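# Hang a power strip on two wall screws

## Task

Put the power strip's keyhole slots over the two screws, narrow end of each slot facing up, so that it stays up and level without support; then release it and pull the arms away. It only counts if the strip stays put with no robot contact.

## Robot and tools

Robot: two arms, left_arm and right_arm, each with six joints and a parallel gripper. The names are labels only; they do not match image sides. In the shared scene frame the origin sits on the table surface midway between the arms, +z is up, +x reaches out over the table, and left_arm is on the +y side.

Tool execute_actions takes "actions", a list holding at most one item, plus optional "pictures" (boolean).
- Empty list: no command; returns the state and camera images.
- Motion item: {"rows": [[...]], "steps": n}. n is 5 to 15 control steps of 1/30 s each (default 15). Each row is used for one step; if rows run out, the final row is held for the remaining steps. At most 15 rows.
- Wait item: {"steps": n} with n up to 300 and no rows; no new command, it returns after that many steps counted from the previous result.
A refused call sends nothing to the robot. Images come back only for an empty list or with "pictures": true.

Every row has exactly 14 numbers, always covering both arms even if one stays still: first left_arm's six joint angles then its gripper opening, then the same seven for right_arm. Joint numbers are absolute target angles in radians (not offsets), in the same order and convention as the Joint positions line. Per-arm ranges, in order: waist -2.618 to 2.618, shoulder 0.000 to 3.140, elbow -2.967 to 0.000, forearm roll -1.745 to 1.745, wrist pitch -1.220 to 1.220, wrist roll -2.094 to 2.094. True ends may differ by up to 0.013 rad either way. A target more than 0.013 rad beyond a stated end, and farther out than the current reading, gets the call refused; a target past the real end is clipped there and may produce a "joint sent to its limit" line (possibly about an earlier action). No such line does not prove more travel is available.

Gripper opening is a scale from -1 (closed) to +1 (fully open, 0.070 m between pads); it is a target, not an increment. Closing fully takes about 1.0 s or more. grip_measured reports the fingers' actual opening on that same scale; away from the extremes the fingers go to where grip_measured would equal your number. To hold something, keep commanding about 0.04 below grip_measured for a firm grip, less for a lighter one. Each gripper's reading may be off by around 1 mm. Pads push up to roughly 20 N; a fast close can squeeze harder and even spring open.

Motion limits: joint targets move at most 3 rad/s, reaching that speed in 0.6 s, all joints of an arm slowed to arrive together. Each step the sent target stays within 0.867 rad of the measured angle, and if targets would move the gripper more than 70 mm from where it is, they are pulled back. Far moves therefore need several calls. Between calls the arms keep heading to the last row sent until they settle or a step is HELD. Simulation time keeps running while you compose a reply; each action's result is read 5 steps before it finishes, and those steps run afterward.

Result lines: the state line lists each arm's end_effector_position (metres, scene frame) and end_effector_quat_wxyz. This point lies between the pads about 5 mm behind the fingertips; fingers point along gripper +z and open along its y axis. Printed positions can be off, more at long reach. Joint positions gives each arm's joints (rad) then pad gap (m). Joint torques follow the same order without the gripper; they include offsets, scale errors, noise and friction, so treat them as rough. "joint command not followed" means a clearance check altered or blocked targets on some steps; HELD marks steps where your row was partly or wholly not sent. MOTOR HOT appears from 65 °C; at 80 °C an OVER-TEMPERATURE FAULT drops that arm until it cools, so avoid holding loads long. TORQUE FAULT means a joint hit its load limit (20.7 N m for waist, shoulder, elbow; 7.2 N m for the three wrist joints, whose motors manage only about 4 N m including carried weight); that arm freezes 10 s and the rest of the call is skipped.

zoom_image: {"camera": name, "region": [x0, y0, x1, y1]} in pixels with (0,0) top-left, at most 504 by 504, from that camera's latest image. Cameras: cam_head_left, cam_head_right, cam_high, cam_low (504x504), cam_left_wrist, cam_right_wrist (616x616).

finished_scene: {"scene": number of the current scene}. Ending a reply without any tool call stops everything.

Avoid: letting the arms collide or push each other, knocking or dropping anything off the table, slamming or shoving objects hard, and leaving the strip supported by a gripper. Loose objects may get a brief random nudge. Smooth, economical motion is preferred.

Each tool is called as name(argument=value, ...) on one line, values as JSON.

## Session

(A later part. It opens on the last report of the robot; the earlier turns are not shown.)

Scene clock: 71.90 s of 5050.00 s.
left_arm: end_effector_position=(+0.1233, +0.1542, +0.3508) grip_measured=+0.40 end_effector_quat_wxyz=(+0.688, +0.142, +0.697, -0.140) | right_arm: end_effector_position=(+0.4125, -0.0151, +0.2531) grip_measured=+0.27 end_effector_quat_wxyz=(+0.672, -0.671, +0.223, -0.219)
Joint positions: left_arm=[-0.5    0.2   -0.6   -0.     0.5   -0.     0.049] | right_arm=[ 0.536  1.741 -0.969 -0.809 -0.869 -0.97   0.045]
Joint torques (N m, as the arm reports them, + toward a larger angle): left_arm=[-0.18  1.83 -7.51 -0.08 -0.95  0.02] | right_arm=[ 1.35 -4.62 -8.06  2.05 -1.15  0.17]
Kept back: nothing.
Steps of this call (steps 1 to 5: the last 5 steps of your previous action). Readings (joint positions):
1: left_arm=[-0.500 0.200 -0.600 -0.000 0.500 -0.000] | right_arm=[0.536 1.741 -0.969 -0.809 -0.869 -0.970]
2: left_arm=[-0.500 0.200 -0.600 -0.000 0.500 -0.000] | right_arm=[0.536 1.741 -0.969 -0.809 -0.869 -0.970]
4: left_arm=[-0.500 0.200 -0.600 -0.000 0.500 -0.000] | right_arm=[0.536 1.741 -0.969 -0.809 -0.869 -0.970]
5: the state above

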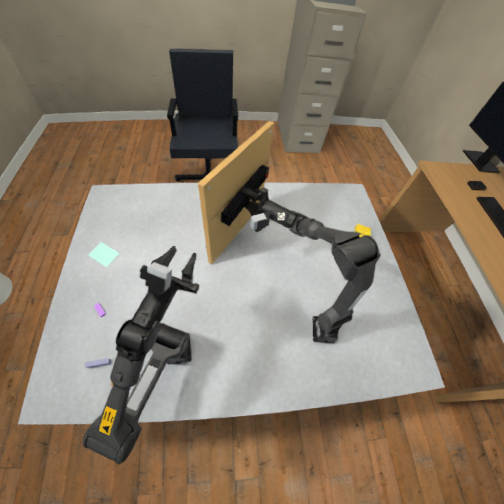

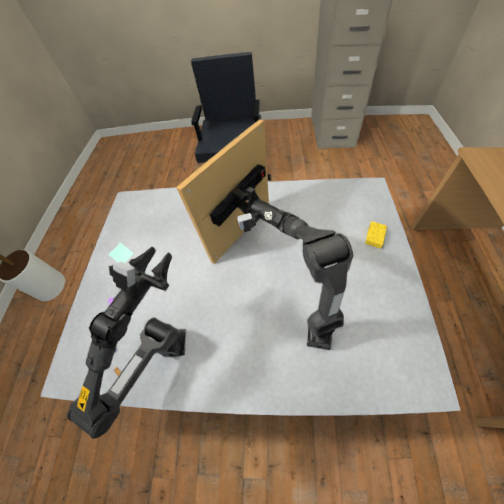

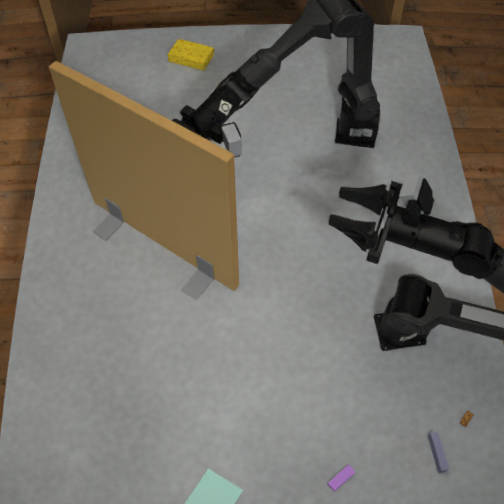

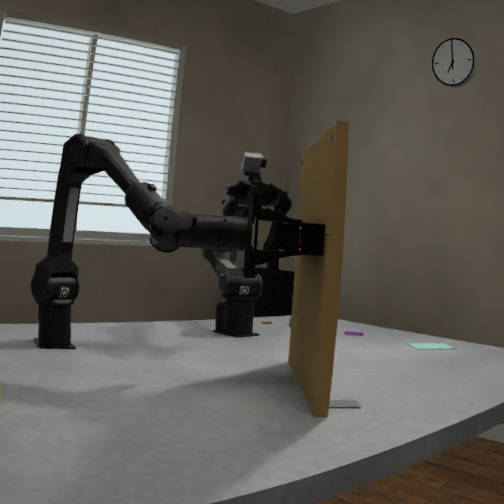

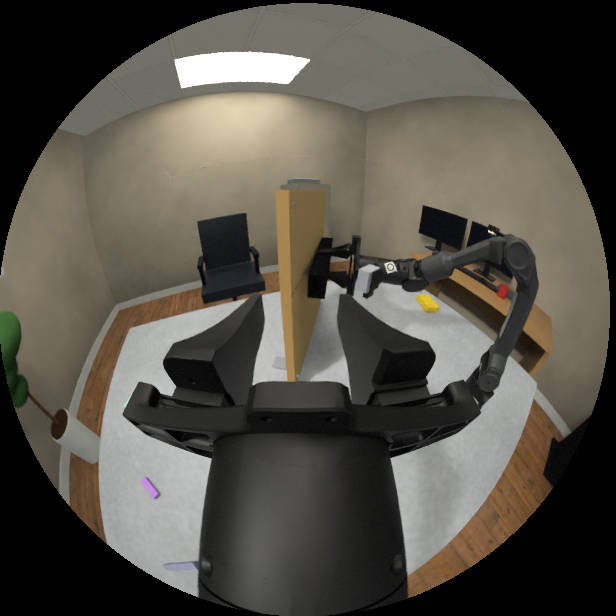

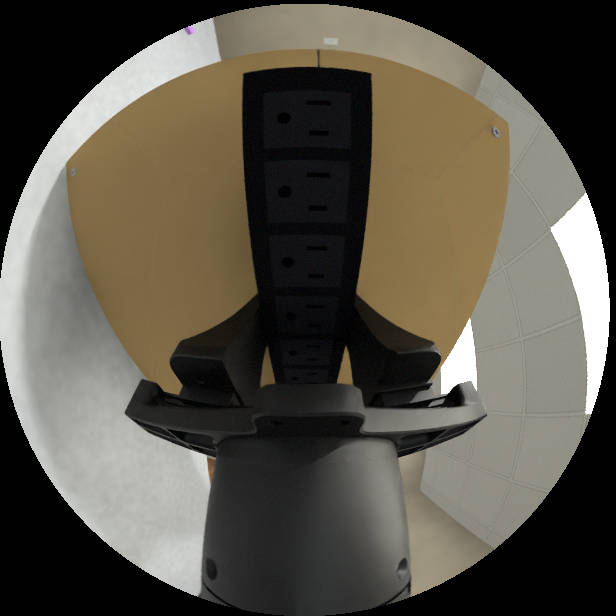

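execute_actions(actions=[{"rows":[[-0.5,0.2,-0.6,0,0.5,0,0.4,0.5369,1.7407,-0.9708,-0.8083,-0.8673,-0.9684,0.22],[-0.5,0.2,-0.6,0,0.5,0,0.4,0.5369,1.7407,-0.9708,-0.8083,-0.8673,-0.9684,0.22],[-0.5,0.2,-0.6,0,0.5,0,0.4,0.5369,1.7397,-0.9714,-0.8091,-0.8662,-0.9670,0.22],[-0.5,0.2,-0.6,0,0.5,0,0.4,0.5369,1.7397,-0.9714,-0.8091,-0.8662,-0.9670,0.22],[-0.5,0.2,-0.6,0,0.5,0,0.4,0.5369,1.7388,-0.9721,-0.8099,-0.8650,-0.9656,0.22],[-0.5,0.2,-0.6,0,0.5,0,0.4,0.5369,1.7388,-0.9721,-0.8099,-0.8650,-0.9656,0.22],[-0.5,0.2,-0.6,0,0.5,0,0.4,0.5369,1.7380,-0.9726,-0.8105,-0.8642,-0.9645,0.22]],"steps":14}])

Scene clock: 72.53 s of 5050.00 s.
left_arm: end_effector_position=(+0.1233, +0.1542, +0.3508) grip_measured=+0.40 end_effector_quat_wxyz=(+0.688, +0.142, +0.697, -0.140) | right_arm: end_effector_position=(+0.4126, -0.0151, +0.2533) grip_measured=+0.27 end_effector_quat_wxyz=(+0.671, -0.672, +0.225, -0.219)
Joint positions: left_arm=[-0.5    0.2   -0.6   -0.     0.5   -0.     0.049] | right_arm=[ 0.537  1.739 -0.971 -0.811 -0.862 -0.965  0.045]
Joint torques (N m, as the arm reports them, + toward a larger angle): left_arm=[-0.2   1.85 -7.53 -0.08 -0.94  0.02] | right_arm=[  1.61  -5.24 -10.04   2.42  -1.53   0.35]
Steps of this call (steps 1 to 10: the robot went on to your last target; steps 11 to 19: the first 9 steps of this action). Readings (joint positions):
11: left_arm=[-0.500 0.200 -0.600 -0.000 0.500 -0.000] | right_arm=[0.536 1.741 -0.969 -0.808 -0.868 -0.969]
12: left_arm=[-0.500 0.200 -0.600 -0.000 0.500 -0.000] | right_arm=[0.537 1.741 -0.969 -0.808 -0.867 -0.969]
14: left_arm=[-0.500 0.200 -0.600 -0.000 0.500 -0.000] | right_arm=[0.537 1.740 -0.970 -0.809 -0.865 -0.967]
18: left_arm=[-0.500 0.200 -0.600 -0.000 0.500 -0.000] | right_arm=[0.537 1.739 -0.971 -0.811 -0.862 -0.965]
19: the state above

execute_actions(actions=[{"rows":[[-0.5,0.2,-0.6,0,0.5,0,0.4,0.5340,1.7343,-0.9673,-0.8128,-0.8669,-0.9639,0.22]],"steps":13}])

Scene clock: 73.00 s of 5050.00 s.
left_arm: end_effector_position=(+0.1233, +0.1542, +0.3508) grip_measured=+0.40 end_effector_quat_wxyz=(+0.688, +0.142, +0.697, -0.140) | right_arm: end_effector_position=(+0.4124, -0.0155, +0.2541) grip_measured=+0.27 end_effector_quat_wxyz=(+0.672, -0.671, +0.225, -0.219)
Joint positions: left_arm=[-0.5    0.2   -0.6   -0.     0.5   -0.     0.049] | right_arm=[ 0.536  1.737 -0.97  -0.812 -0.863 -0.963  0.045]
Joint torques (N m, as the arm reports them, + toward a larger angle): left_arm=[-0.25  1.85 -7.54 -0.08 -0.94  0.02] | right_arm=[-0.75 -7.94 -7.41  2.05 -2.99  0.07]
Steps of this call (steps 1 to 5: the last 5 steps of your previous action; step 6: the robot went on to your last target; steps 7 to 14: the first 8 steps of this action). Readings (joint positions):
7: left_arm=[-0.500 0.200 -0.600 -0.000 0.500 -0.000] | right_arm=[0.537 1.738 -0.971 -0.812 -0.862 -0.964]
8: left_arm=[-0.500 0.200 -0.600 -0.000 0.500 -0.000] | right_arm=[0.536 1.737 -0.970 -0.812 -0.863 -0.963]
10: left_arm=[-0.500 0.200 -0.600 -0.000 0.500 -0.000] | right_arm=[0.536 1.737 -0.970 -0.812 -0.863 -0.963]
14: the state above

execute_actions(actions=[{"rows":[[-0.5,0.2,-0.6,0,0.5,0,0.4,0.5340,1.7404,-0.9632,-0.8077,-0.8742,-0.9727,0.22]],"steps":15}])

Scene clock: 73.50 s of 5050.00 s.
left_arm: end_effector_position=(+0.1233, +0.1542, +0.3508) grip_measured=+0.40 end_effector_quat_wxyz=(+0.688, +0.142, +0.697, -0.140) | right_arm: end_effector_position=(+0.4119, -0.0160, +0.2537) grip_measured=+0.27 end_effector_quat_wxyz=(+0.674, -0.669, +0.223, -0.220)
Joint positions: left_arm=[-0.5    0.2   -0.6   -0.     0.5   -0.     0.049] | right_arm=[ 0.534  1.74  -0.965 -0.806 -0.876 -0.973  0.045]
Joint torques (N m, as the arm reports them, + toward a larger angle): left_arm=[-0.15  1.87 -7.61 -0.07 -0.94  0.02] | right_arm=[-0.63 -7.34 -5.74  1.04 -2.27  0.06]
Steps of this call (steps 1 to 5: the last 5 steps of your previous action; steps 6 to 15: the first 10 steps of this action). Readings (joint positions):
6: left_arm=[-0.500 0.200 -0.600 -0.000 0.500 -0.000] | right_arm=[0.535 1.737 -0.969 -0.812 -0.866 -0.964]
7: left_arm=[-0.500 0.200 -0.600 -0.000 0.500 -0.000] | right_arm=[0.535 1.739 -0.967 -0.808 -0.872 -0.970]
9: left_arm=[-0.500 0.200 -0.600 -0.000 0.500 -0.000] | right_arm=[0.534 1.740 -0.965 -0.806 -0.876 -0.973]
13: left_arm=[-0.500 0.200 -0.600 -0.000 0.500 -0.000] | right_arm=[0.534 1.740 -0.965 -0.806 -0.876 -0.973]
15: the state above

execute_actions(actions=[{"rows":[[-0.5,0.2,-0.6,0,0.5,0,0.4,0.5340,1.7404,-0.9632,-0.8077,-0.8742,-0.9727,0.22]],"steps":15}])

Scene clock: 74.00 s of 5050.00 s.
left_arm: end_effector_position=(+0.1233, +0.1542, +0.3508) grip_measured=+0.40 end_effector_quat_wxyz=(+0.688, +0.142, +0.697, -0.140) | right_arm: end_effector_position=(+0.4118, -0.0161, +0.2533) grip_measured=+0.27 end_effector_quat_wxyz=(+0.673, -0.670, +0.223, -0.220)
Joint positions: left_arm=[-0.5    0.2   -0.6   -0.     0.5   -0.     0.049] | right_arm=[ 0.534  1.74  -0.964 -0.807 -0.876 -0.972  0.045]
Joint torques (N m, as the arm reports them, + toward a larger angle): left_arm=[-0.18  1.86 -7.55 -0.08 -0.93  0.02] | right_arm=[-0.46 -6.49 -4.62  0.61 -1.49 -0.01]
Steps of this call (steps 1 to 5: the last 5 steps of your previous action; steps 6 to 15: the first 10 steps of this action). Readings (joint positions):
6: left_arm=[-0.500 0.200 -0.600 -0.000 0.500 -0.000] | right_arm=[0.534 1.740 -0.965 -0.806 -0.876 -0.973]
7: left_arm=[-0.500 0.200 -0.600 -0.000 0.500 -0.000] | right_arm=[0.534 1.740 -0.965 -0.806 -0.876 -0.973]
9: left_arm=[-0.500 0.200 -0.600 -0.000 0.500 -0.000] | right_arm=[0.534 1.740 -0.965 -0.806 -0.876 -0.973]
13: left_arm=[-0.500 0.200 -0.600 -0.000 0.500 -0.000] | right_arm=[0.534 1.740 -0.964 -0.807 -0.876 -0.972]
15: the state above

execute_actions(actions=[{"rows":[[-0.5,0.2,-0.6,0,0.5,0,0.4,0.5360,1.7429,-0.9667,-0.8062,-0.8724,-0.9731,0.22],[-0.5,0.2,-0.6,0,0.5,0,0.4,0.5360,1.7429,-0.9667,-0.8062,-0.8724,-0.9731,0.22],[-0.5,0.2,-0.6,0,0.5,0,0.4,0.5379,1.7454,-0.9702,-0.8047,-0.8707,-0.9735,0.22],[-0.5,0.2,-0.6,0,0.5,0,0.4,0.5389,1.7467,-0.9720,-0.8039,-0.8698,-0.9737,0.22],[-0.5,0.2,-0.6,0,0.5,0,0.4,0.5389,1.7467,-0.9720,-0.8039,-0.8698,-0.9737,0.22],[-0.5,0.2,-0.6,0,0.5,0,0.4,0.5389,1.7467,-0.9720,-0.8039,-0.8698,-0.9737,0.22],[-0.5,0.2,-0.6,0,0.5,0,0.4,0.5389,1.7467,-0.9720,-0.8039,-0.8698,-0.9737,0.22],[-0.5,0.2,-0.6,0,0.5,0,0.4,0.5360,1.7429,-0.9667,-0.8062,-0.8724,-0.9731,0.22]],"steps":12}])

Scene clock: 75.10 s of 5050.00 s.
left_arm: end_effector_position=(+0.1233, +0.1542, +0.3508) grip_measured=+0.40 end_effector_quat_wxyz=(+0.688, +0.142, +0.697, -0.140) | right_arm: end_effector_position=(+0.4130, -0.0143, +0.2519) grip_measured=+0.27 end_effector_quat_wxyz=(+0.672, -0.671, +0.224, -0.219)
Joint positions: left_arm=[-0.5    0.2   -0.6   -0.     0.5   -0.     0.049] | right_arm=[ 0.539  1.746 -0.971 -0.804 -0.87  -0.974  0.045]
Joint torques (N m, as the arm reports them, + toward a larger angle): left_arm=[-0.25  1.79 -7.54 -0.07 -0.94  0.04] | right_arm=[ 0.34 -4.36 -6.12  1.07 -1.16  0.06]
Steps of this call (steps 1 to 5: the last 5 steps of your previous action; steps 6 to 15: the robot went on to your last target; steps 16 to 26: nothing new was sent; steps 27 to 33: the first 7 steps of this action). Readings (joint positions):
27: left_arm=[-0.500 0.200 -0.600 -0.000 0.500 -0.000] | right_arm=[0.534 1.740 -0.963 -0.808 -0.874 -0.973]
28: left_arm=[-0.500 0.200 -0.600 -0.000 0.500 -0.000] | right_arm=[0.535 1.742 -0.965 -0.807 -0.872 -0.973]
30: left_arm=[-0.500 0.200 -0.600 -0.000 0.500 -0.000] | right_arm=[0.538 1.745 -0.969 -0.805 -0.870 -0.974]
33: the state above

execute_actions(actions=[{"rows":[[-0.5,0.2,-0.6,0,0.5,0,0.4,0.5379,1.7454,-0.9702,-0.8047,-0.8707,-0.9735,0.22],[-0.5,0.2,-0.6,0,0.5,0,0.4,0.5389,1.7467,-0.9720,-0.8039,-0.8698,-0.9737,0.22],[-0.5,0.2,-0.6,0,0.5,0,0.4,0.5409,1.7492,-0.9755,-0.8024,-0.8680,-0.9741,0.22],[-0.5,0.2,-0.6,0,0.5,0,0.4,0.5418,1.7505,-0.9773,-0.8016,-0.8671,-0.9743,0.22],[-0.5,0.2,-0.6,0,0.5,0,0.4,0.5428,1.7517,-0.9790,-0.8009,-0.8663,-0.9745,0.22],[-0.5,0.2,-0.6,0,0.5,0,0.4,0.5448,1.7542,-0.9825,-0.7994,-0.8645,-0.9748,0.22],[-0.5,0.2,-0.6,0,0.5,0,0.4,0.5467,1.7567,-0.9860,-0.7979,-0.8627,-0.9752,0.22]],"steps":15}], pictures=true)

Scene clock: 75.70 s of 5050.00 s.
left_arm: end_effector_position=(+0.1233, +0.1542, +0.3508) grip_measured=+0.40 end_effector_quat_wxyz=(+0.688, +0.142, +0.697, -0.140) | right_arm: end_effector_position=(+0.4153, -0.0107, +0.2519) grip_measured=+0.27 end_effector_quat_wxyz=(+0.672, -0.671, +0.224, -0.219)
Joint positions: left_arm=[-0.5    0.2   -0.6   -0.     0.5   -0.     0.049] | right_arm=[ 0.547  1.756 -0.985 -0.798 -0.863 -0.975  0.045]
Joint torques (N m, as the arm reports them, + toward a larger angle): left_arm=[-0.27  1.82 -7.5  -0.08 -0.93  0.04] | right_arm=[ 0.1  -4.63 -6.26  1.15 -1.19 -0.06]
Steps of this call (steps 1 to 5: the last 5 steps of your previous action; steps 6 to 8: the robot went on to your last target; steps 9 to 18: the first 10 steps of this action). Readings (joint positions):
9: left_arm=[-0.500 0.200 -0.600 -0.000 0.500 -0.000] | right_arm=[0.537 1.744 -0.968 -0.805 -0.871 -0.973]
10: left_arm=[-0.500 0.200 -0.600 -0.000 0.500 -0.000] | right_arm=[0.538 1.746 -0.970 -0.805 -0.871 -0.973]
12: left_arm=[-0.500 0.200 -0.600 -0.000 0.500 -0.000] | right_arm=[0.540 1.749 -0.974 -0.803 -0.869 -0.973]
16: left_arm=[-0.500 0.200 -0.600 -0.000 0.500 -0.000] | right_arm=[0.547 1.756 -0.985 -0.798 -0.863 -0.975]
18: the state above

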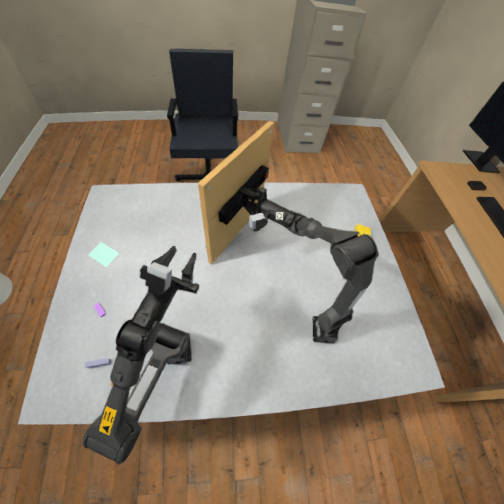

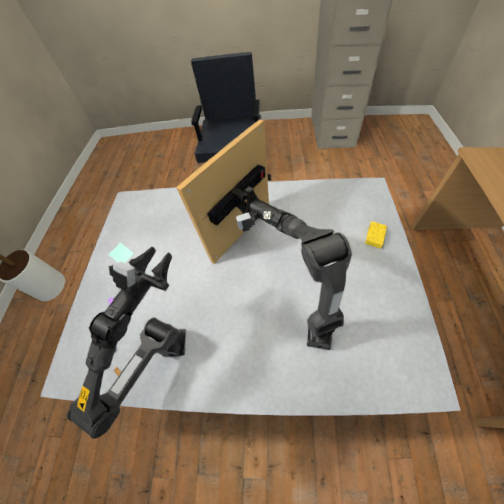

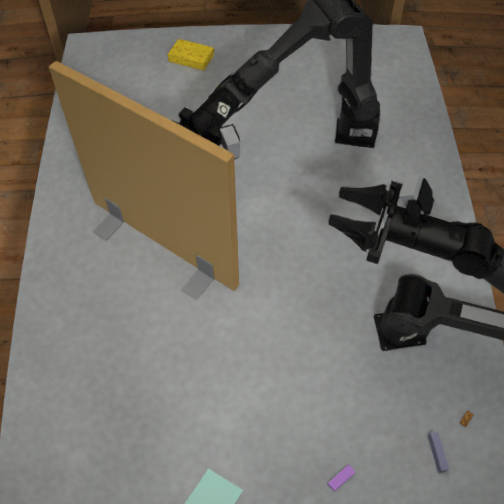

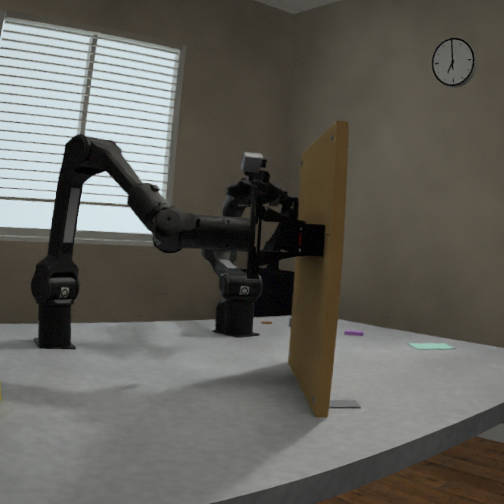

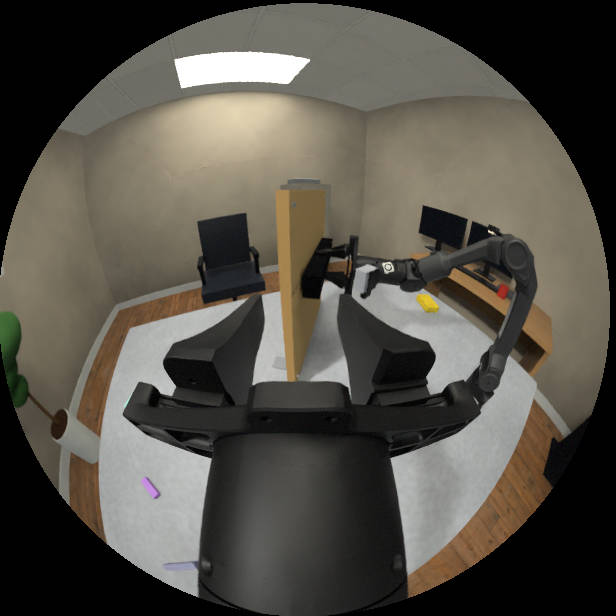

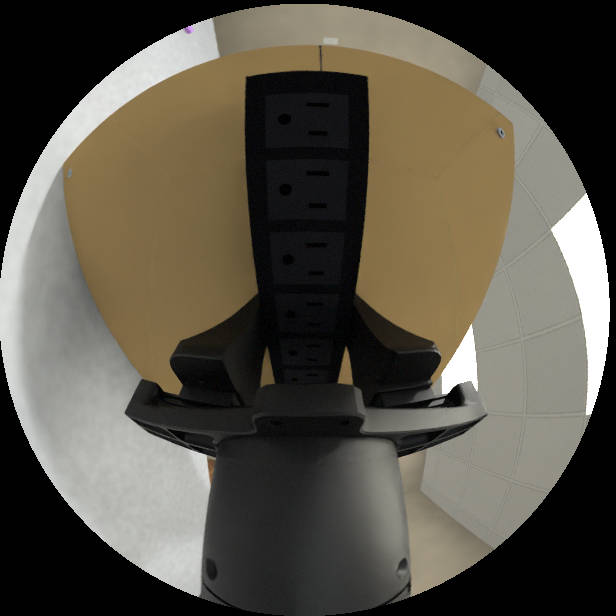

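execute_actions(actions=[{"rows":[[-0.5,0.2,-0.6,0,0.5,0,0.4,0.5496,1.7605,-0.9913,-0.7956,-0.8600,-0.9758,0.22],[-0.5,0.2,-0.6,0,0.5,0,0.4,0.5496,1.7605,-0.9913,-0.7956,-0.8600,-0.9758,0.22],[-0.5,0.2,-0.6,0,0.5,0,0.4,0.5496,1.7605,-0.9913,-0.7956,-0.8600,-0.9758,0.22],[-0.5,0.2,-0.6,0,0.5,0,0.4,0.5477,1.7580,-0.9878,-0.7971,-0.8618,-0.9754,0.22],[-0.5,0.2,-0.6,0,0.5,0,0.4,0.5477,1.7616,-0.9853,-0.7940,-0.8662,-0.9807,0.22],[-0.5,0.2,-0.6,0,0.5,0,0.4,0.5477,1.7652,-0.9829,-0.7909,-0.8705,-0.9859,0.22],[-0.5,0.2,-0.6,0,0.5,0,0.4,0.5477,1.7688,-0.9804,-0.7878,-0.8749,-0.9912,0.22],[-0.5,0.2,-0.6,0,0.5,0,0.4,0.5477,1.7724,-0.9779,-0.7847,-0.8792,-0.9964,0.22]],"steps":15}])

Scene clock: 76.53 s of 5050.00 s.
left_arm: end_effector_position=(+0.1233, +0.1542, +0.3508) grip_measured=+0.40 end_effector_quat_wxyz=(+0.688, +0.142, +0.697, -0.140) | right_arm: end_effector_position=(+0.4165, -0.0099, +0.2503) grip_measured=+0.27 end_effector_quat_wxyz=(+0.677, -0.666, +0.222, -0.220)
Joint positions: left_arm=[-0.5    0.2   -0.6   -0.     0.5   -0.     0.049] | right_arm=[ 0.548  1.77  -0.983 -0.779 -0.884 -0.996  0.045]
Joint torques (N m, as the arm reports them, + toward a larger angle): left_arm=[-0.22  1.84 -7.54 -0.07 -0.93  0.04] | right_arm=[-0.42 -3.3  -2.47 -0.73 -0.48 -0.17]
Steps of this call (steps 1 to 5: the last 5 steps of your previous action; steps 6 to 15: the robot went on to your last target; steps 16 to 25: the first 10 steps of this action). Readings (joint positions):
16: left_arm=[-0.500 0.200 -0.600 -0.000 0.500 -0.000] | right_arm=[0.547 1.757 -0.987 -0.798 -0.862 -0.975]
17: left_arm=[-0.500 0.200 -0.600 -0.000 0.500 -0.000] | right_arm=[0.549 1.760 -0.991 -0.796 -0.860 -0.976]
19: left_arm=[-0.500 0.200 -0.600 -0.000 0.500 -0.000] | right_arm=[0.550 1.761 -0.992 -0.795 -0.860 -0.976]
23: left_arm=[-0.500 0.200 -0.600 -0.000 0.500 -0.000] | right_arm=[0.548 1.769 -0.985 -0.782 -0.879 -0.993]
25: the state above

execute_actions(actions=[{"rows":[[-0.5,0.2,-0.6,0,0.5,0,0.4,0.5448,1.7597,-0.9901,-0.8006,-0.8629,-0.9728,0.22],[-0.5,0.2,-0.6,0,0.5,0,0.4,0.5448,1.7597,-0.9901,-0.8006,-0.8629,-0.9728,0.22],[-0.5,0.2,-0.6,0,0.5,0,0.4,0.5448,1.7597,-0.9901,-0.8006,-0.8629,-0.9728,0.22],[-0.5,0.2,-0.6,0,0.5,0,0.4,0.5448,1.7597,-0.9901,-0.8006,-0.8629,-0.9728,0.22],[-0.5,0.2,-0.6,0,0.5,0,0.4,0.5448,1.7633,-0.9876,-0.7975,-0.8673,-0.9781,0.22],[-0.5,0.2,-0.6,0,0.5,0,0.4,0.5448,1.7669,-0.9852,-0.7944,-0.8716,-0.9833,0.22],[-0.5,0.2,-0.6,0,0.5,0,0.4,0.5448,1.7705,-0.9827,-0.7913,-0.8760,-0.9886,0.22]],"steps":15}])

Scene clock: 77.23 s of 5050.00 s.
left_arm: end_effector_position=(+0.1233, +0.1542, +0.3508) grip_measured=+0.40 end_effector_quat_wxyz=(+0.688, +0.142, +0.697, -0.140) | right_arm: end_effector_position=(+0.4163, -0.0105, +0.2494) grip_measured=+0.28 end_effector_quat_wxyz=(+0.674, -0.669, +0.222, -0.219)
Joint positions: left_arm=[-0.5    0.2   -0.6   -0.     0.5   -0.     0.049] | right_arm=[ 0.545  1.768 -0.984 -0.791 -0.879 -0.989  0.045]
Joint torques (N m, as the arm reports them, + toward a larger angle): left_arm=[-0.17  1.81 -7.5  -0.07 -0.93  0.04] | right_arm=[-0.51 -1.04 -0.61 -1.71  0.72 -0.59]
Steps of this call (steps 1 to 5: the last 5 steps of your previous action; steps 6 to 11: the robot went on to your last target; steps 12 to 21: the first 10 steps of this action). Readings (joint positions):
12: left_arm=[-0.500 0.200 -0.600 -0.000 0.500 -0.000] | right_arm=[0.547 1.770 -0.982 -0.781 -0.882 -0.995]
13: left_arm=[-0.500 0.200 -0.600 -0.000 0.500 -0.000] | right_arm=[0.547 1.768 -0.983 -0.785 -0.877 -0.989]
15: left_arm=[-0.500 0.200 -0.600 -0.000 0.500 -0.000] | right_arm=[0.546 1.761 -0.988 -0.803 -0.860 -0.972]
19: left_arm=[-0.500 0.200 -0.600 -0.000 0.500 -0.000] | right_arm=[0.545 1.768 -0.984 -0.791 -0.879 -0.989]
21: the state above

execute_actions(actions=[{"rows":[[-0.5,0.2,-0.6,0,0.5,0,0.4,0.5462,1.7589,-0.9890,-0.7988,-0.8624,-0.9741,0.22],[-0.5,0.2,-0.6,0,0.5,0,0.4,0.5462,1.7589,-0.9890,-0.7988,-0.8624,-0.9741,0.22],[-0.5,0.2,-0.6,0,0.5,0,0.4,0.5462,1.7589,-0.9890,-0.7988,-0.8624,-0.9741,0.22],[-0.5,0.2,-0.6,0,0.5,0,0.4,0.5462,1.7589,-0.9890,-0.7988,-0.8624,-0.9741,0.22],[-0.5,0.2,-0.6,0,0.5,0,0.4,0.5462,1.7589,-0.9890,-0.7988,-0.8624,-0.9741,0.30],[-0.5,0.2,-0.6,0,0.5,0,0.4,0.5462,1.7589,-0.9890,-0.7988,-0.8624,-0.9741,0.35],[-0.5,0.2,-0.6,0,0.5,0,0.4,0.5462,1.7589,-0.9890,-0.7988,-0.8624,-0.9741,0.40],[-0.5,0.2,-0.6,0,0.5,0,0.4,0.5462,1.7589,-0.9890,-0.7988,-0.8624,-0.9741,0.45],[-0.5,0.2,-0.6,0,0.5,0,0.4,0.5462,1.7589,-0.9890,-0.7988,-0.8624,-0.9741,0.5],[-0.5,0.2,-0.6,0,0.5,0,0.4,0.5462,1.7589,-0.9890,-0.7988,-0.8624,-0.9741,0.55]],"steps":15}])

execute_actions(actions=[{"steps":12}], pictures=true)

zoom_image(camera="cam_low", region=[260, 200, 340, 280])

Scene clock: 78.03 s of 5050.00 s.
left_arm: end_effector_position=(+0.1233, +0.1542, +0.3508) grip_measured=+0.40 end_effector_quat_wxyz=(+0.688, +0.142, +0.697, -0.140) | right_arm: end_effector_position=(+0.4157, -0.0103, +0.2460) grip_measured=+0.55 end_effector_quat_wxyz=(+0.667, -0.676, +0.224, -0.217)
Joint positions: left_arm=[-0.5    0.2   -0.6   -0.     0.5   -0.     0.049] | right_arm=[ 0.547  1.764 -0.984 -0.806 -0.857 -0.977  0.054]
Joint torques (N m, as the arm reports them, + toward a larger angle): left_arm=[-0.23  1.83 -7.52 -0.07 -0.92  0.04] | right_arm=[-0.36 -5.24 -4.46  1.02 -0.81  0.22]
Steps of this call (steps 1 to 5: the last 5 steps of your previous action; steps 6 to 14: the robot went on to your last target; steps 15 to 24: the first 10 steps of this action). Readings (joint positions):
15: left_arm=[-0.500 0.200 -0.600 -0.000 0.500 -0.000] | right_arm=[0.545 1.770 -0.983 -0.791 -0.876 -0.988]
16: left_arm=[-0.500 0.200 -0.600 -0.000 0.500 -0.000] | right_arm=[0.545 1.767 -0.984 -0.794 -0.870 -0.981]
18: left_arm=[-0.500 0.200 -0.600 -0.000 0.500 -0.000] | right_arm=[0.546 1.762 -0.986 -0.800 -0.857 -0.973]
22: left_arm=[-0.500 0.200 -0.600 -0.000 0.500 -0.000] | right_arm=[0.547 1.764 -0.984 -0.807 -0.854 -0.977]
24: the state above

Scene clock: 78.43 s of 5050.00 s.
left_arm: end_effector_position=(+0.1233, +0.1542, +0.3508) grip_measured=+0.40 end_effector_quat_wxyz=(+0.688, +0.142, +0.697, -0.140) | right_arm: end_effector_position=(+0.4159, -0.0104, +0.2499) grip_measured=+0.55 end_effector_quat_wxyz=(+0.671, -0.672, +0.224, -0.218)
Joint positions: left_arm=[-0.5    0.2   -0.6   -0.     0.5   -0.     0.049] | right_arm=[ 0.547  1.761 -0.986 -0.801 -0.861 -0.974  0.054]
Joint torques (N m, as the arm reports them, + toward a larger angle): left_arm=[-0.2   1.88 -7.57 -0.08 -0.91  0.04] | right_arm=[-0.89 -5.73 -6.21  1.52 -1.08  0.12]
Kept back: nothing.
Steps of this call (steps 1 to 5: the last 5 steps of your previous action; steps 6 to 12: the robot went on to your last target). Readings (joint positions):
1: left_arm=[-0.500 0.200 -0.600 -0.000 0.500 -0.000] | right_arm=[0.547 1.764 -0.984 -0.805 -0.858 -0.976]
2: left_arm=[-0.500 0.200 -0.600 -0.000 0.500 -0.000] | right_arm=[0.547 1.763 -0.984 -0.804 -0.859 -0.976]
4: left_arm=[-0.500 0.200 -0.600 -0.000 0.500 -0.000] | right_arm=[0.547 1.762 -0.985 -0.802 -0.861 -0.975]
8: left_arm=[-0.500 0.200 -0.600 -0.000 0.500 -0.000] | right_arm=[0.547 1.761 -0.986 -0.801 -0.861 -0.974]
12: the state above

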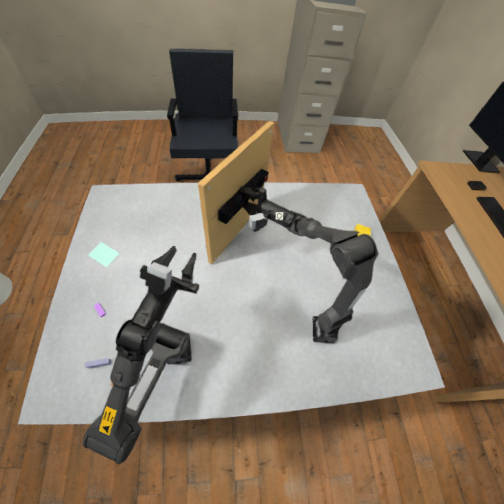

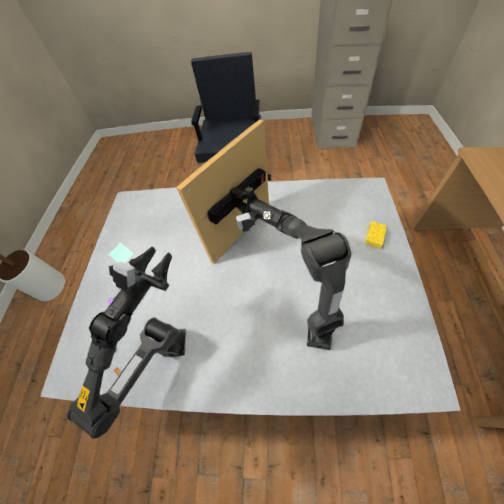

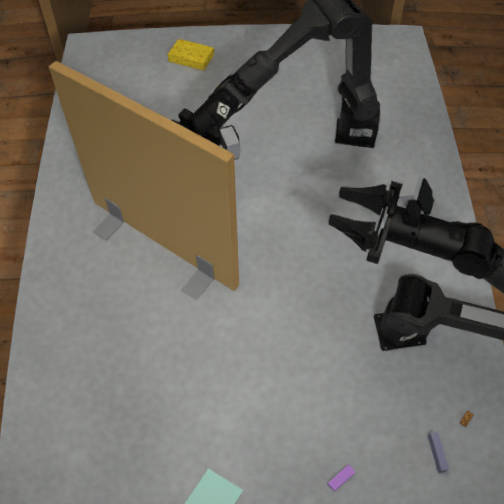

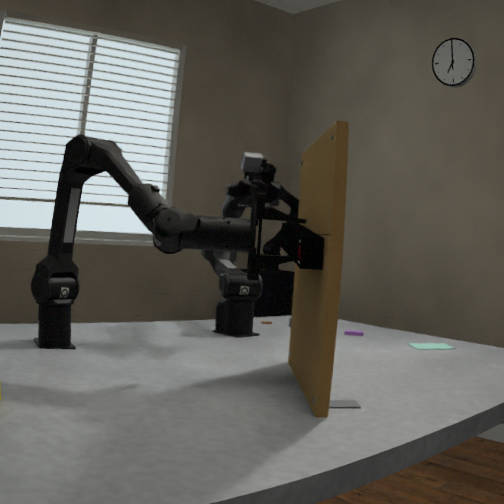

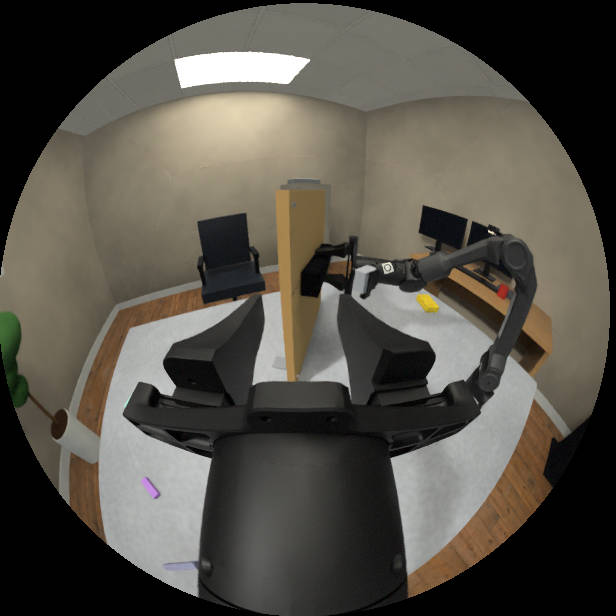

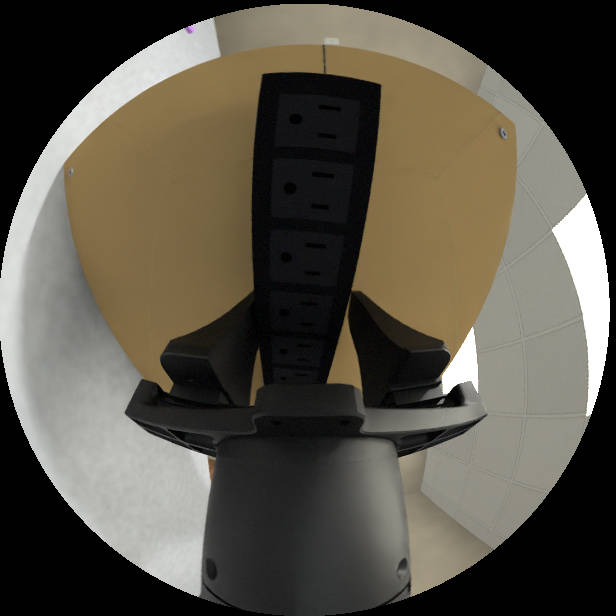

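Region (260, 200, 340, 280) of cam_low's 504x504 image, scaled by 6.300, with more detail than that image has.

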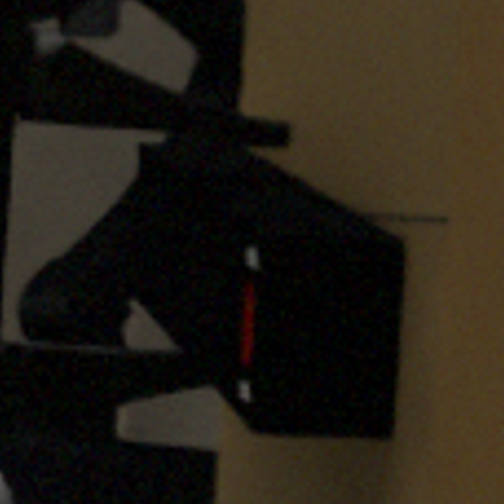

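execute_actions(actions=[{"rows":[[-0.5,0.2,-0.6,0,0.5,0,0.4,0.5462,1.7637,-0.9857,-0.7947,-0.8682,-0.9811,0.6],[-0.5,0.2,-0.6,0,0.5,0,0.4,0.5462,1.7661,-0.9840,-0.7926,-0.8711,-0.9846,0.63],[-0.5,0.2,-0.6,0,0.5,0,0.4,0.5462,1.7685,-0.9824,-0.7906,-0.8740,-0.9881,0.66],[-0.5,0.2,-0.6,0,0.5,0,0.4,0.5462,1.7709,-0.9807,-0.7885,-0.8769,-0.9916,0.69],[-0.5,0.2,-0.6,0,0.5,0,0.4,0.5462,1.7733,-0.9791,-0.7864,-0.8798,-0.9951,0.72],[-0.5,0.2,-0.6,0,0.5,0,0.4,0.5462,1.7757,-0.9774,-0.7844,-0.8827,-0.9986,0.75],[-0.5,0.2,-0.6,0,0.5,0,0.4,0.5462,1.7781,-0.9758,-0.7823,-0.8856,-1.0021,0.8]],"steps":15}], pictures=true)

Scene clock: 79.17 s of 5050.00 s.
left_arm: end_effector_position=(+0.1233, +0.1542, +0.3508) grip_measured=+0.40 end_effector_quat_wxyz=(+0.688, +0.142, +0.697, -0.140) | right_arm: end_effector_position=(+0.4165, -0.0101, +0.2459) grip_measured=+0.80 end_effector_quat_wxyz=(+0.674, -0.669, +0.222, -0.220)
Joint positions: left_arm=[-0.5    0.2   -0.6   -0.     0.5   -0.     0.049] | right_arm=[ 0.546  1.776 -0.978 -0.78  -0.888 -1.003  0.063]
Joint torques (N m, as the arm reports them, + toward a larger angle): left_arm=[-0.19  1.88 -7.52 -0.07 -0.92  0.05] | right_arm=[-1.43 -3.53 -3.23  0.54 -0.58  0.15]
Steps of this call (steps 1 to 12: the robot went on to your last target; steps 13 to 22: the first 10 steps of this action). Readings (joint positions):
13: left_arm=[-0.500 0.200 -0.600 -0.000 0.500 -0.000] | right_arm=[0.547 1.759 -0.988 -0.798 -0.863 -0.974]
14: left_arm=[-0.500 0.200 -0.600 -0.000 0.500 -0.000] | right_arm=[0.547 1.762 -0.988 -0.794 -0.868 -0.980]
16: left_arm=[-0.500 0.200 -0.600 -0.000 0.500 -0.000] | right_arm=[0.547 1.767 -0.986 -0.787 -0.879 -0.991]
20: left_arm=[-0.500 0.200 -0.600 -0.000 0.500 -0.000] | right_arm=[0.546 1.776 -0.979 -0.780 -0.888 -1.003]
22: the state above

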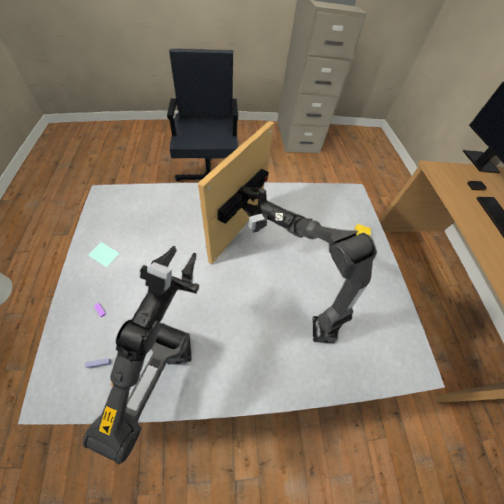

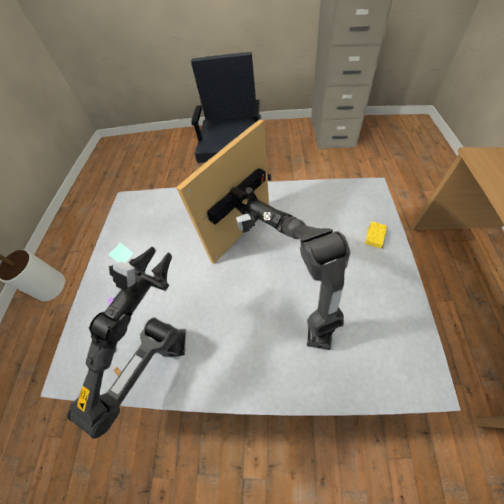

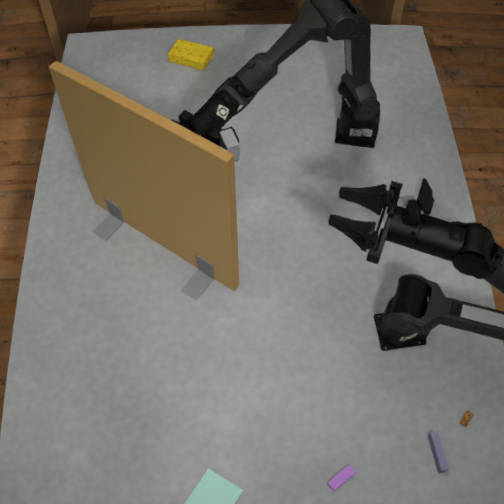

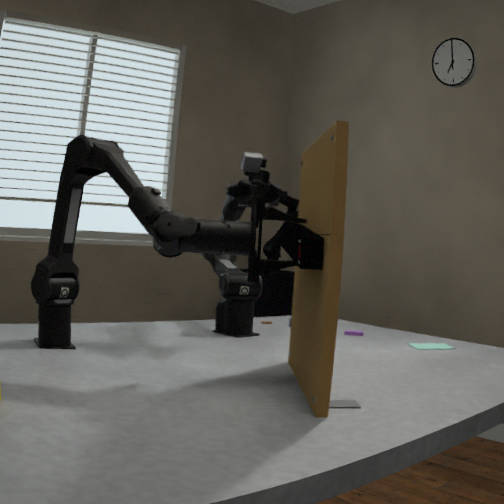

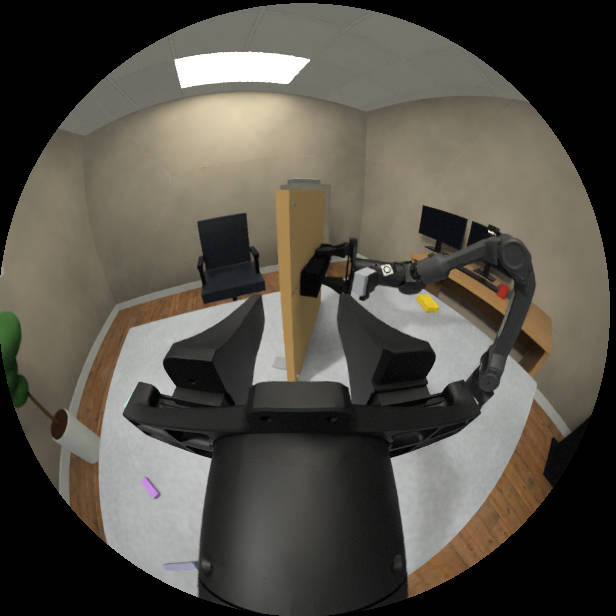

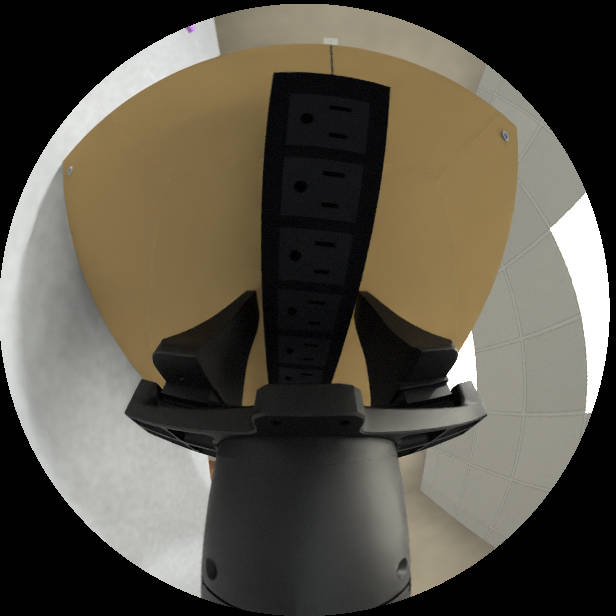

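execute_actions(actions=[{"rows":[[-0.5,0.2,-0.6,0,0.5,0,0.4,0.4748,1.6869,-0.8478,-0.8373,-0.9503,-0.9881,0.8],[-0.5,0.2,-0.6,0,0.5,0,0.4,0.4748,1.6869,-0.8478,-0.8373,-0.9503,-0.9881,0.8],[-0.5,0.2,-0.6,0,0.5,0,0.4,0.4748,1.6869,-0.8478,-0.8373,-0.9503,-0.9881,0.8],[-0.5,0.2,-0.6,0,0.5,0,0.4,0.4748,1.6869,-0.8478,-0.8373,-0.9503,-0.9881,0.8],[-0.5,0.2,-0.6,0,0.5,0,0.4,0.4748,1.6869,-0.8478,-0.8373,-0.9503,-0.9881,0.8],[-0.5,0.2,-0.6,0,0.5,0,0.4,0.4748,1.6869,-0.8478,-0.8373,-0.9503,-0.9881,0.8],[-0.5,0.2,-0.6,0,0.5,0,0.4,0.4748,1.6869,-0.8478,-0.8373,-0.9503,-0.9881,0.8],[-0.5,0.2,-0.6,0,0.5,0,0.4,0.4748,1.6869,-0.8478,-0.8373,-0.9503,-0.9881,0.8],[-0.5,0.2,-0.6,0,0.5,0,0.4,0.4748,1.6869,-0.8478,-0.8373,-0.9503,-0.9881,0.8],[-0.5,0.2,-0.6,0,0.5,0,0.4,0.4748,1.6869,-0.8478,-0.8373,-0.9503,-0.9881,0.8],[-0.5,0.2,-0.6,0,0.5,0,0.4,0.4748,1.6869,-0.8478,-0.8373,-0.9503,-0.9881,0.8],[-0.5,0.2,-0.6,0,0.5,0,0.4,0.4748,1.6869,-0.8478,-0.8373,-0.9503,-0.9881,0.8],[-0.5,0.2,-0.6,0,0.5,0,0.4,0.4748,1.6869,-0.8478,-0.8373,-0.9503,-0.9881,-0.4]],"steps":15}])

execute_actions(actions=[{"steps":22}], pictures=true)

zoom_image(camera="cam_head_right", region=[200, 155, 280, 235])

Scene clock: 80.30 s of 5050.00 s.
left_arm: end_effector_position=(+0.1233, +0.1542, +0.3508) grip_measured=+0.40 end_effector_quat_wxyz=(+0.688, +0.142, +0.697, -0.140) | right_arm: end_effector_position=(+0.3935, -0.0398, +0.2435) grip_measured=+0.80 end_effector_quat_wxyz=(+0.673, -0.671, +0.224, -0.218)
Joint positions: left_arm=[-0.5    0.2   -0.6   -0.     0.5   -0.     0.049] | right_arm=[ 0.473  1.685 -0.845 -0.838 -0.951 -0.988  0.063]
Joint torques (N m, as the arm reports them, + toward a larger angle): left_arm=[-0.18  1.82 -7.5  -0.08 -0.92  0.06] | right_arm=[-0.44 -3.22 -4.16  0.75 -0.64  0.12]
Steps of this call (steps 1 to 5: the last 5 steps of your previous action; steps 6 to 15: the robot went on to your last target; steps 16 to 24: nothing new was sent; steps 25 to 34: the first 10 steps of this action). Readings (joint positions):
25: left_arm=[-0.500 0.200 -0.600 -0.000 0.500 -0.000] | right_arm=[0.546 1.778 -0.975 -0.783 -0.886 -1.002]
26: left_arm=[-0.500 0.200 -0.600 -0.000 0.500 -0.000] | right_arm=[0.542 1.775 -0.969 -0.785 -0.887 -1.001]
28: left_arm=[-0.500 0.200 -0.600 -0.000 0.500 -0.000] | right_arm=[0.525 1.754 -0.938 -0.799 -0.903 -0.998]
32: left_arm=[-0.500 0.200 -0.600 -0.000 0.500 -0.000] | right_arm=[0.478 1.692 -0.854 -0.835 -0.947 -0.989]
34: the state above

Scene clock: 81.03 s of 5050.00 s.
left_arm: end_effector_position=(+0.1233, +0.1542, +0.3508) grip_measured=+0.40 end_effector_quat_wxyz=(+0.688, +0.142, +0.697, -0.140) | right_arm: end_effector_position=(+0.3939, -0.0390, +0.2439) grip_measured=-0.40 end_effector_quat_wxyz=(+0.673, -0.671, +0.224, -0.218)
Joint positions: left_arm=[-0.5    0.2   -0.6   -0.     0.5   -0.     0.049] | right_arm=[ 0.475  1.687 -0.848 -0.837 -0.95  -0.988  0.021]
Joint torques (N m, as the arm reports them, + toward a larger angle): left_arm=[-0.23  1.88 -7.56 -0.07 -0.91  0.05] | right_arm=[-0.28 -3.06 -4.88  0.99 -0.48 -0.02]
Kept back: nothing.
Steps of this call (steps 1 to 5: the last 5 steps of your previous action; steps 6 to 15: the robot went on to your last target; steps 16 to 22: nothing new was sent). Readings (joint positions):
1: left_arm=[-0.500 0.200 -0.600 -0.000 0.500 -0.000] | right_arm=[0.473 1.685 -0.845 -0.838 -0.951 -0.988]
2: left_arm=[-0.500 0.200 -0.600 -0.000 0.500 -0.000] | right_arm=[0.473 1.685 -0.845 -0.838 -0.951 -0.988]
4: left_arm=[-0.500 0.200 -0.600 -0.000 0.500 -0.000] | right_arm=[0.473 1.686 -0.845 -0.838 -0.951 -0.988]
8: left_arm=[-0.500 0.200 -0.600 -0.000 0.500 -0.000] | right_arm=[0.474 1.686 -0.846 -0.838 -0.951 -0.988]
22: the state above
All arms were judged still, so your last target was given up. Only a new action makes them travel on or press farther. Fingers that are still opening or closing keep moving.

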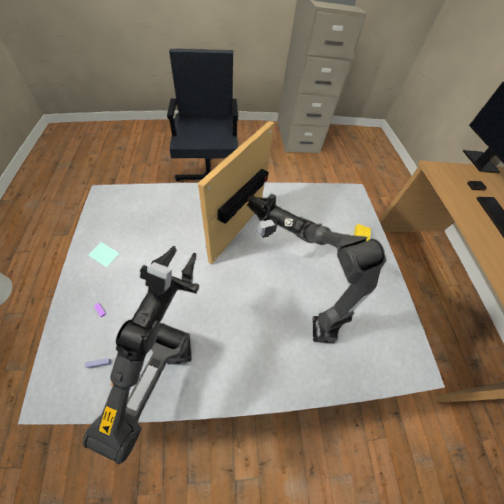

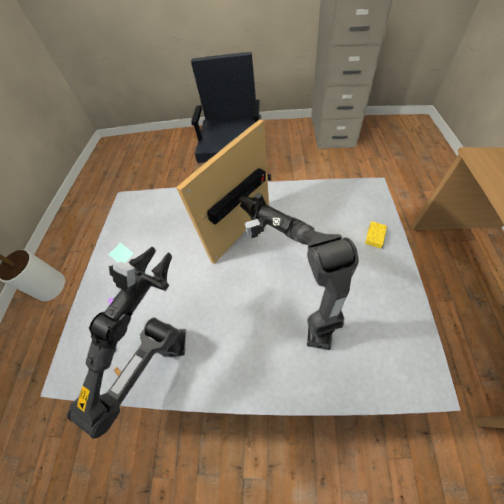

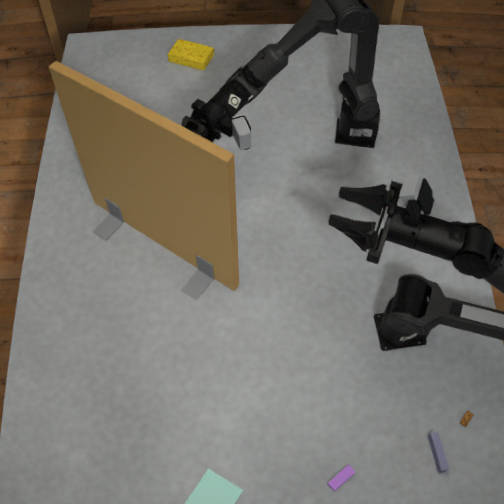

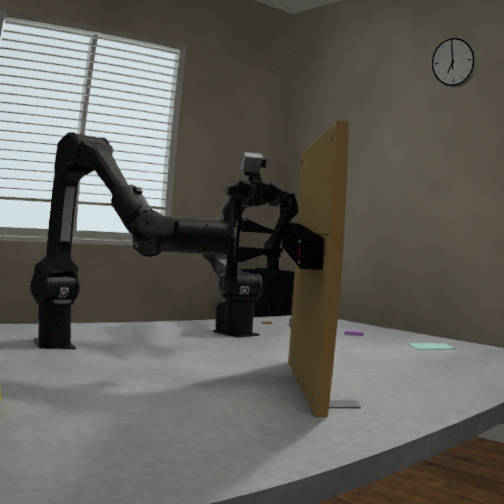

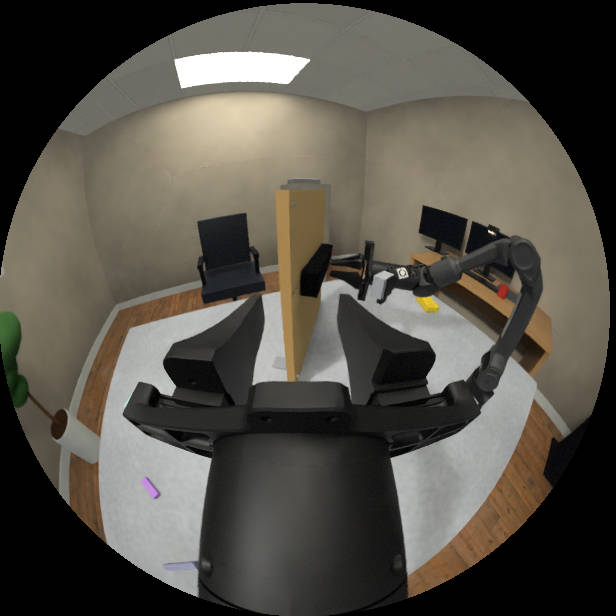

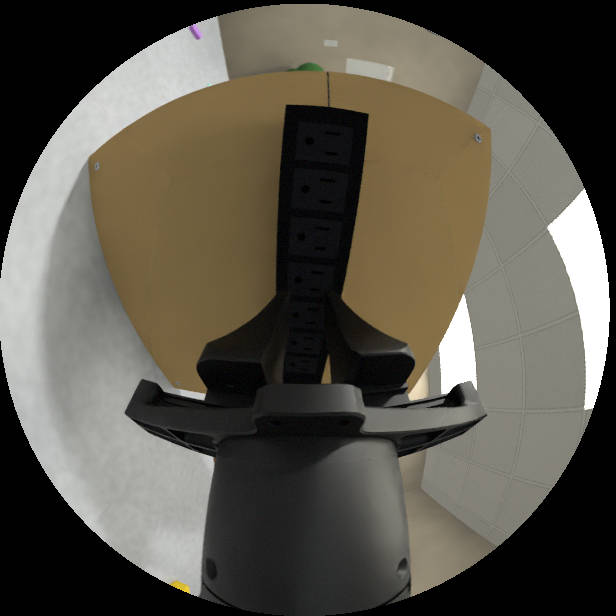

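Region (200, 155, 280, 235) of cam_head_right's 504x504 image, scaled by 6.300, with more detail than that image has.

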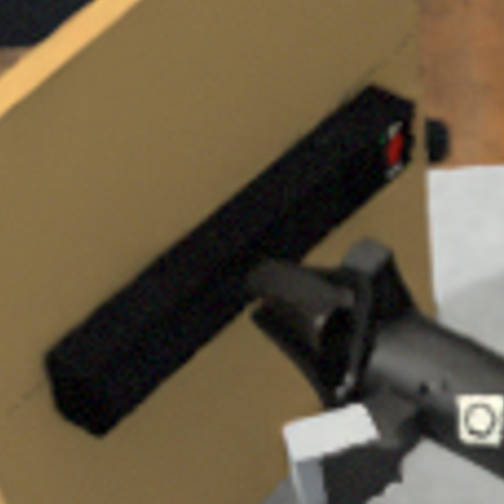

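Advance slowly, 1 mm/step, to d=-5.

execute_actions(actions=[{"rows":[[-0.5,0.2,-0.6,0,0.5,0,0.4,0.4787,1.6919,-0.8548,-0.8343,-0.9468,-0.9889,-0.4],[-0.5,0.2,-0.6,0,0.5,0,0.4,0.4807,1.6944,-0.8583,-0.8328,-0.9450,-0.9892,-0.4],[-0.5,0.2,-0.6,0,0.5,0,0.4,0.4826,1.6969,-0.8618,-0.8313,-0.9432,-0.9896,-0.4],[-0.5,0.2,-0.6,0,0.5,0,0.4,0.4846,1.6994,-0.8653,-0.8298,-0.9414,-0.9900,-0.4],[-0.5,0.2,-0.6,0,0.5,0,0.4,0.4865,1.7019,-0.8688,-0.8283,-0.9397,-0.9904,-0.4],[-0.5,0.2,-0.6,0,0.5,0,0.4,0.4885,1.7044,-0.8723,-0.8268,-0.9379,-0.9908,-0.4],[-0.5,0.2,-0.6,0,0.5,0,0.4,0.4904,1.7069,-0.8758,-0.8253,-0.9361,-0.9912,-0.4],[-0.5,0.2,-0.6,0,0.5,0,0.4,0.4924,1.7094,-0.8794,-0.8237,-0.9344,-0.9915,-0.4]],"steps":15}])

Scene clock: 81.63 s of 5050.00 s.
left_arm: end_effector_position=(+0.1233, +0.1542, +0.3508) grip_measured=+0.40 end_effector_quat_wxyz=(+0.688, +0.142, +0.697, -0.140) | right_arm: end_effector_position=(+0.4000, -0.0320, +0.2440) grip_measured=-0.40 end_effector_quat_wxyz=(+0.673, -0.671, +0.224, -0.218)
Joint positions: left_arm=[-0.5    0.2   -0.6   -0.     0.5   -0.     0.049] | right_arm=[ 0.493  1.71  -0.88  -0.823 -0.934 -0.992  0.021]
Joint torques (N m, as the arm reports them, + toward a larger angle): left_arm=[-0.19  1.82 -7.45 -0.07 -0.9   0.06] | right_arm=[-0.53 -3.54 -4.3   0.88 -0.6  -0.04]
Steps of this call (steps 1 to 8: nothing new was sent; steps 9 to 18: the first 10 steps of this action). Readings (joint positions):
9: left_arm=[-0.500 0.200 -0.600 -0.000 0.500 -0.000] | right_arm=[0.475 1.688 -0.849 -0.837 -0.950 -0.988]
10: left_arm=[-0.500 0.200 -0.600 -0.000 0.500 -0.000] | right_arm=[0.479 1.692 -0.854 -0.834 -0.947 -0.989]
12: left_arm=[-0.500 0.200 -0.600 -0.000 0.500 -0.000] | right_arm=[0.484 1.699 -0.865 -0.830 -0.942 -0.990]
16: left_arm=[-0.500 0.200 -0.600 -0.000 0.500 -0.000] | right_arm=[0.492 1.709 -0.878 -0.824 -0.935 -0.991]
18: the state above

execute_actions(actions=[{"rows":[[-0.5,0.2,-0.6,0,0.5,0,0.4,0.4944,1.7119,-0.8829,-0.8222,-0.9326,-0.9919,-0.4],[-0.5,0.2,-0.6,0,0.5,0,0.4,0.4963,1.7144,-0.8864,-0.8207,-0.9309,-0.9923,-0.4],[-0.5,0.2,-0.6,0,0.5,0,0.4,0.4983,1.7169,-0.8899,-0.8192,-0.9291,-0.9927,-0.4],[-0.5,0.2,-0.6,0,0.5,0,0.4,0.5002,1.7194,-0.8934,-0.8177,-0.9273,-0.9930,-0.4],[-0.5,0.2,-0.6,0,0.5,0,0.4,0.5022,1.7219,-0.8969,-0.8162,-0.9255,-0.9934,-0.4]],"steps":12}])

Scene clock: 82.13 s of 5050.00 s.
left_arm: end_effector_position=(+0.1233, +0.1542, +0.3508) grip_measured=+0.40 end_effector_quat_wxyz=(+0.688, +0.142, +0.697, -0.140) | right_arm: end_effector_position=(+0.4024, -0.0293, +0.2431) grip_measured=-0.40 end_effector_quat_wxyz=(+0.672, -0.672, +0.224, -0.218)
Joint positions: left_arm=[-0.5    0.2   -0.6   -0.     0.5   -0.     0.049] | right_arm=[ 0.5    1.72  -0.893 -0.818 -0.926 -0.994  0.021]
Joint torques (N m, as the arm reports them, + toward a larger angle): left_arm=[-0.16  1.84 -7.54 -0.07 -0.91  0.06] | right_arm=[ 0.99 -2.59 -6.96  1.56 -0.42  0.02]
Steps of this call (steps 1 to 5: the last 5 steps of your previous action; steps 6 to 8: the robot went on to your last target; steps 9 to 15: the first 7 steps of this action). Readings (joint positions):
9: left_arm=[-0.500 0.200 -0.600 -0.000 0.500 -0.000] | right_arm=[0.493 1.710 -0.881 -0.823 -0.934 -0.992]
10: left_arm=[-0.500 0.200 -0.600 -0.000 0.500 -0.000] | right_arm=[0.495 1.713 -0.884 -0.822 -0.932 -0.992]
12: left_arm=[-0.500 0.200 -0.600 -0.000 0.500 -0.000] | right_arm=[0.499 1.718 -0.891 -0.819 -0.928 -0.993]
15: the state above


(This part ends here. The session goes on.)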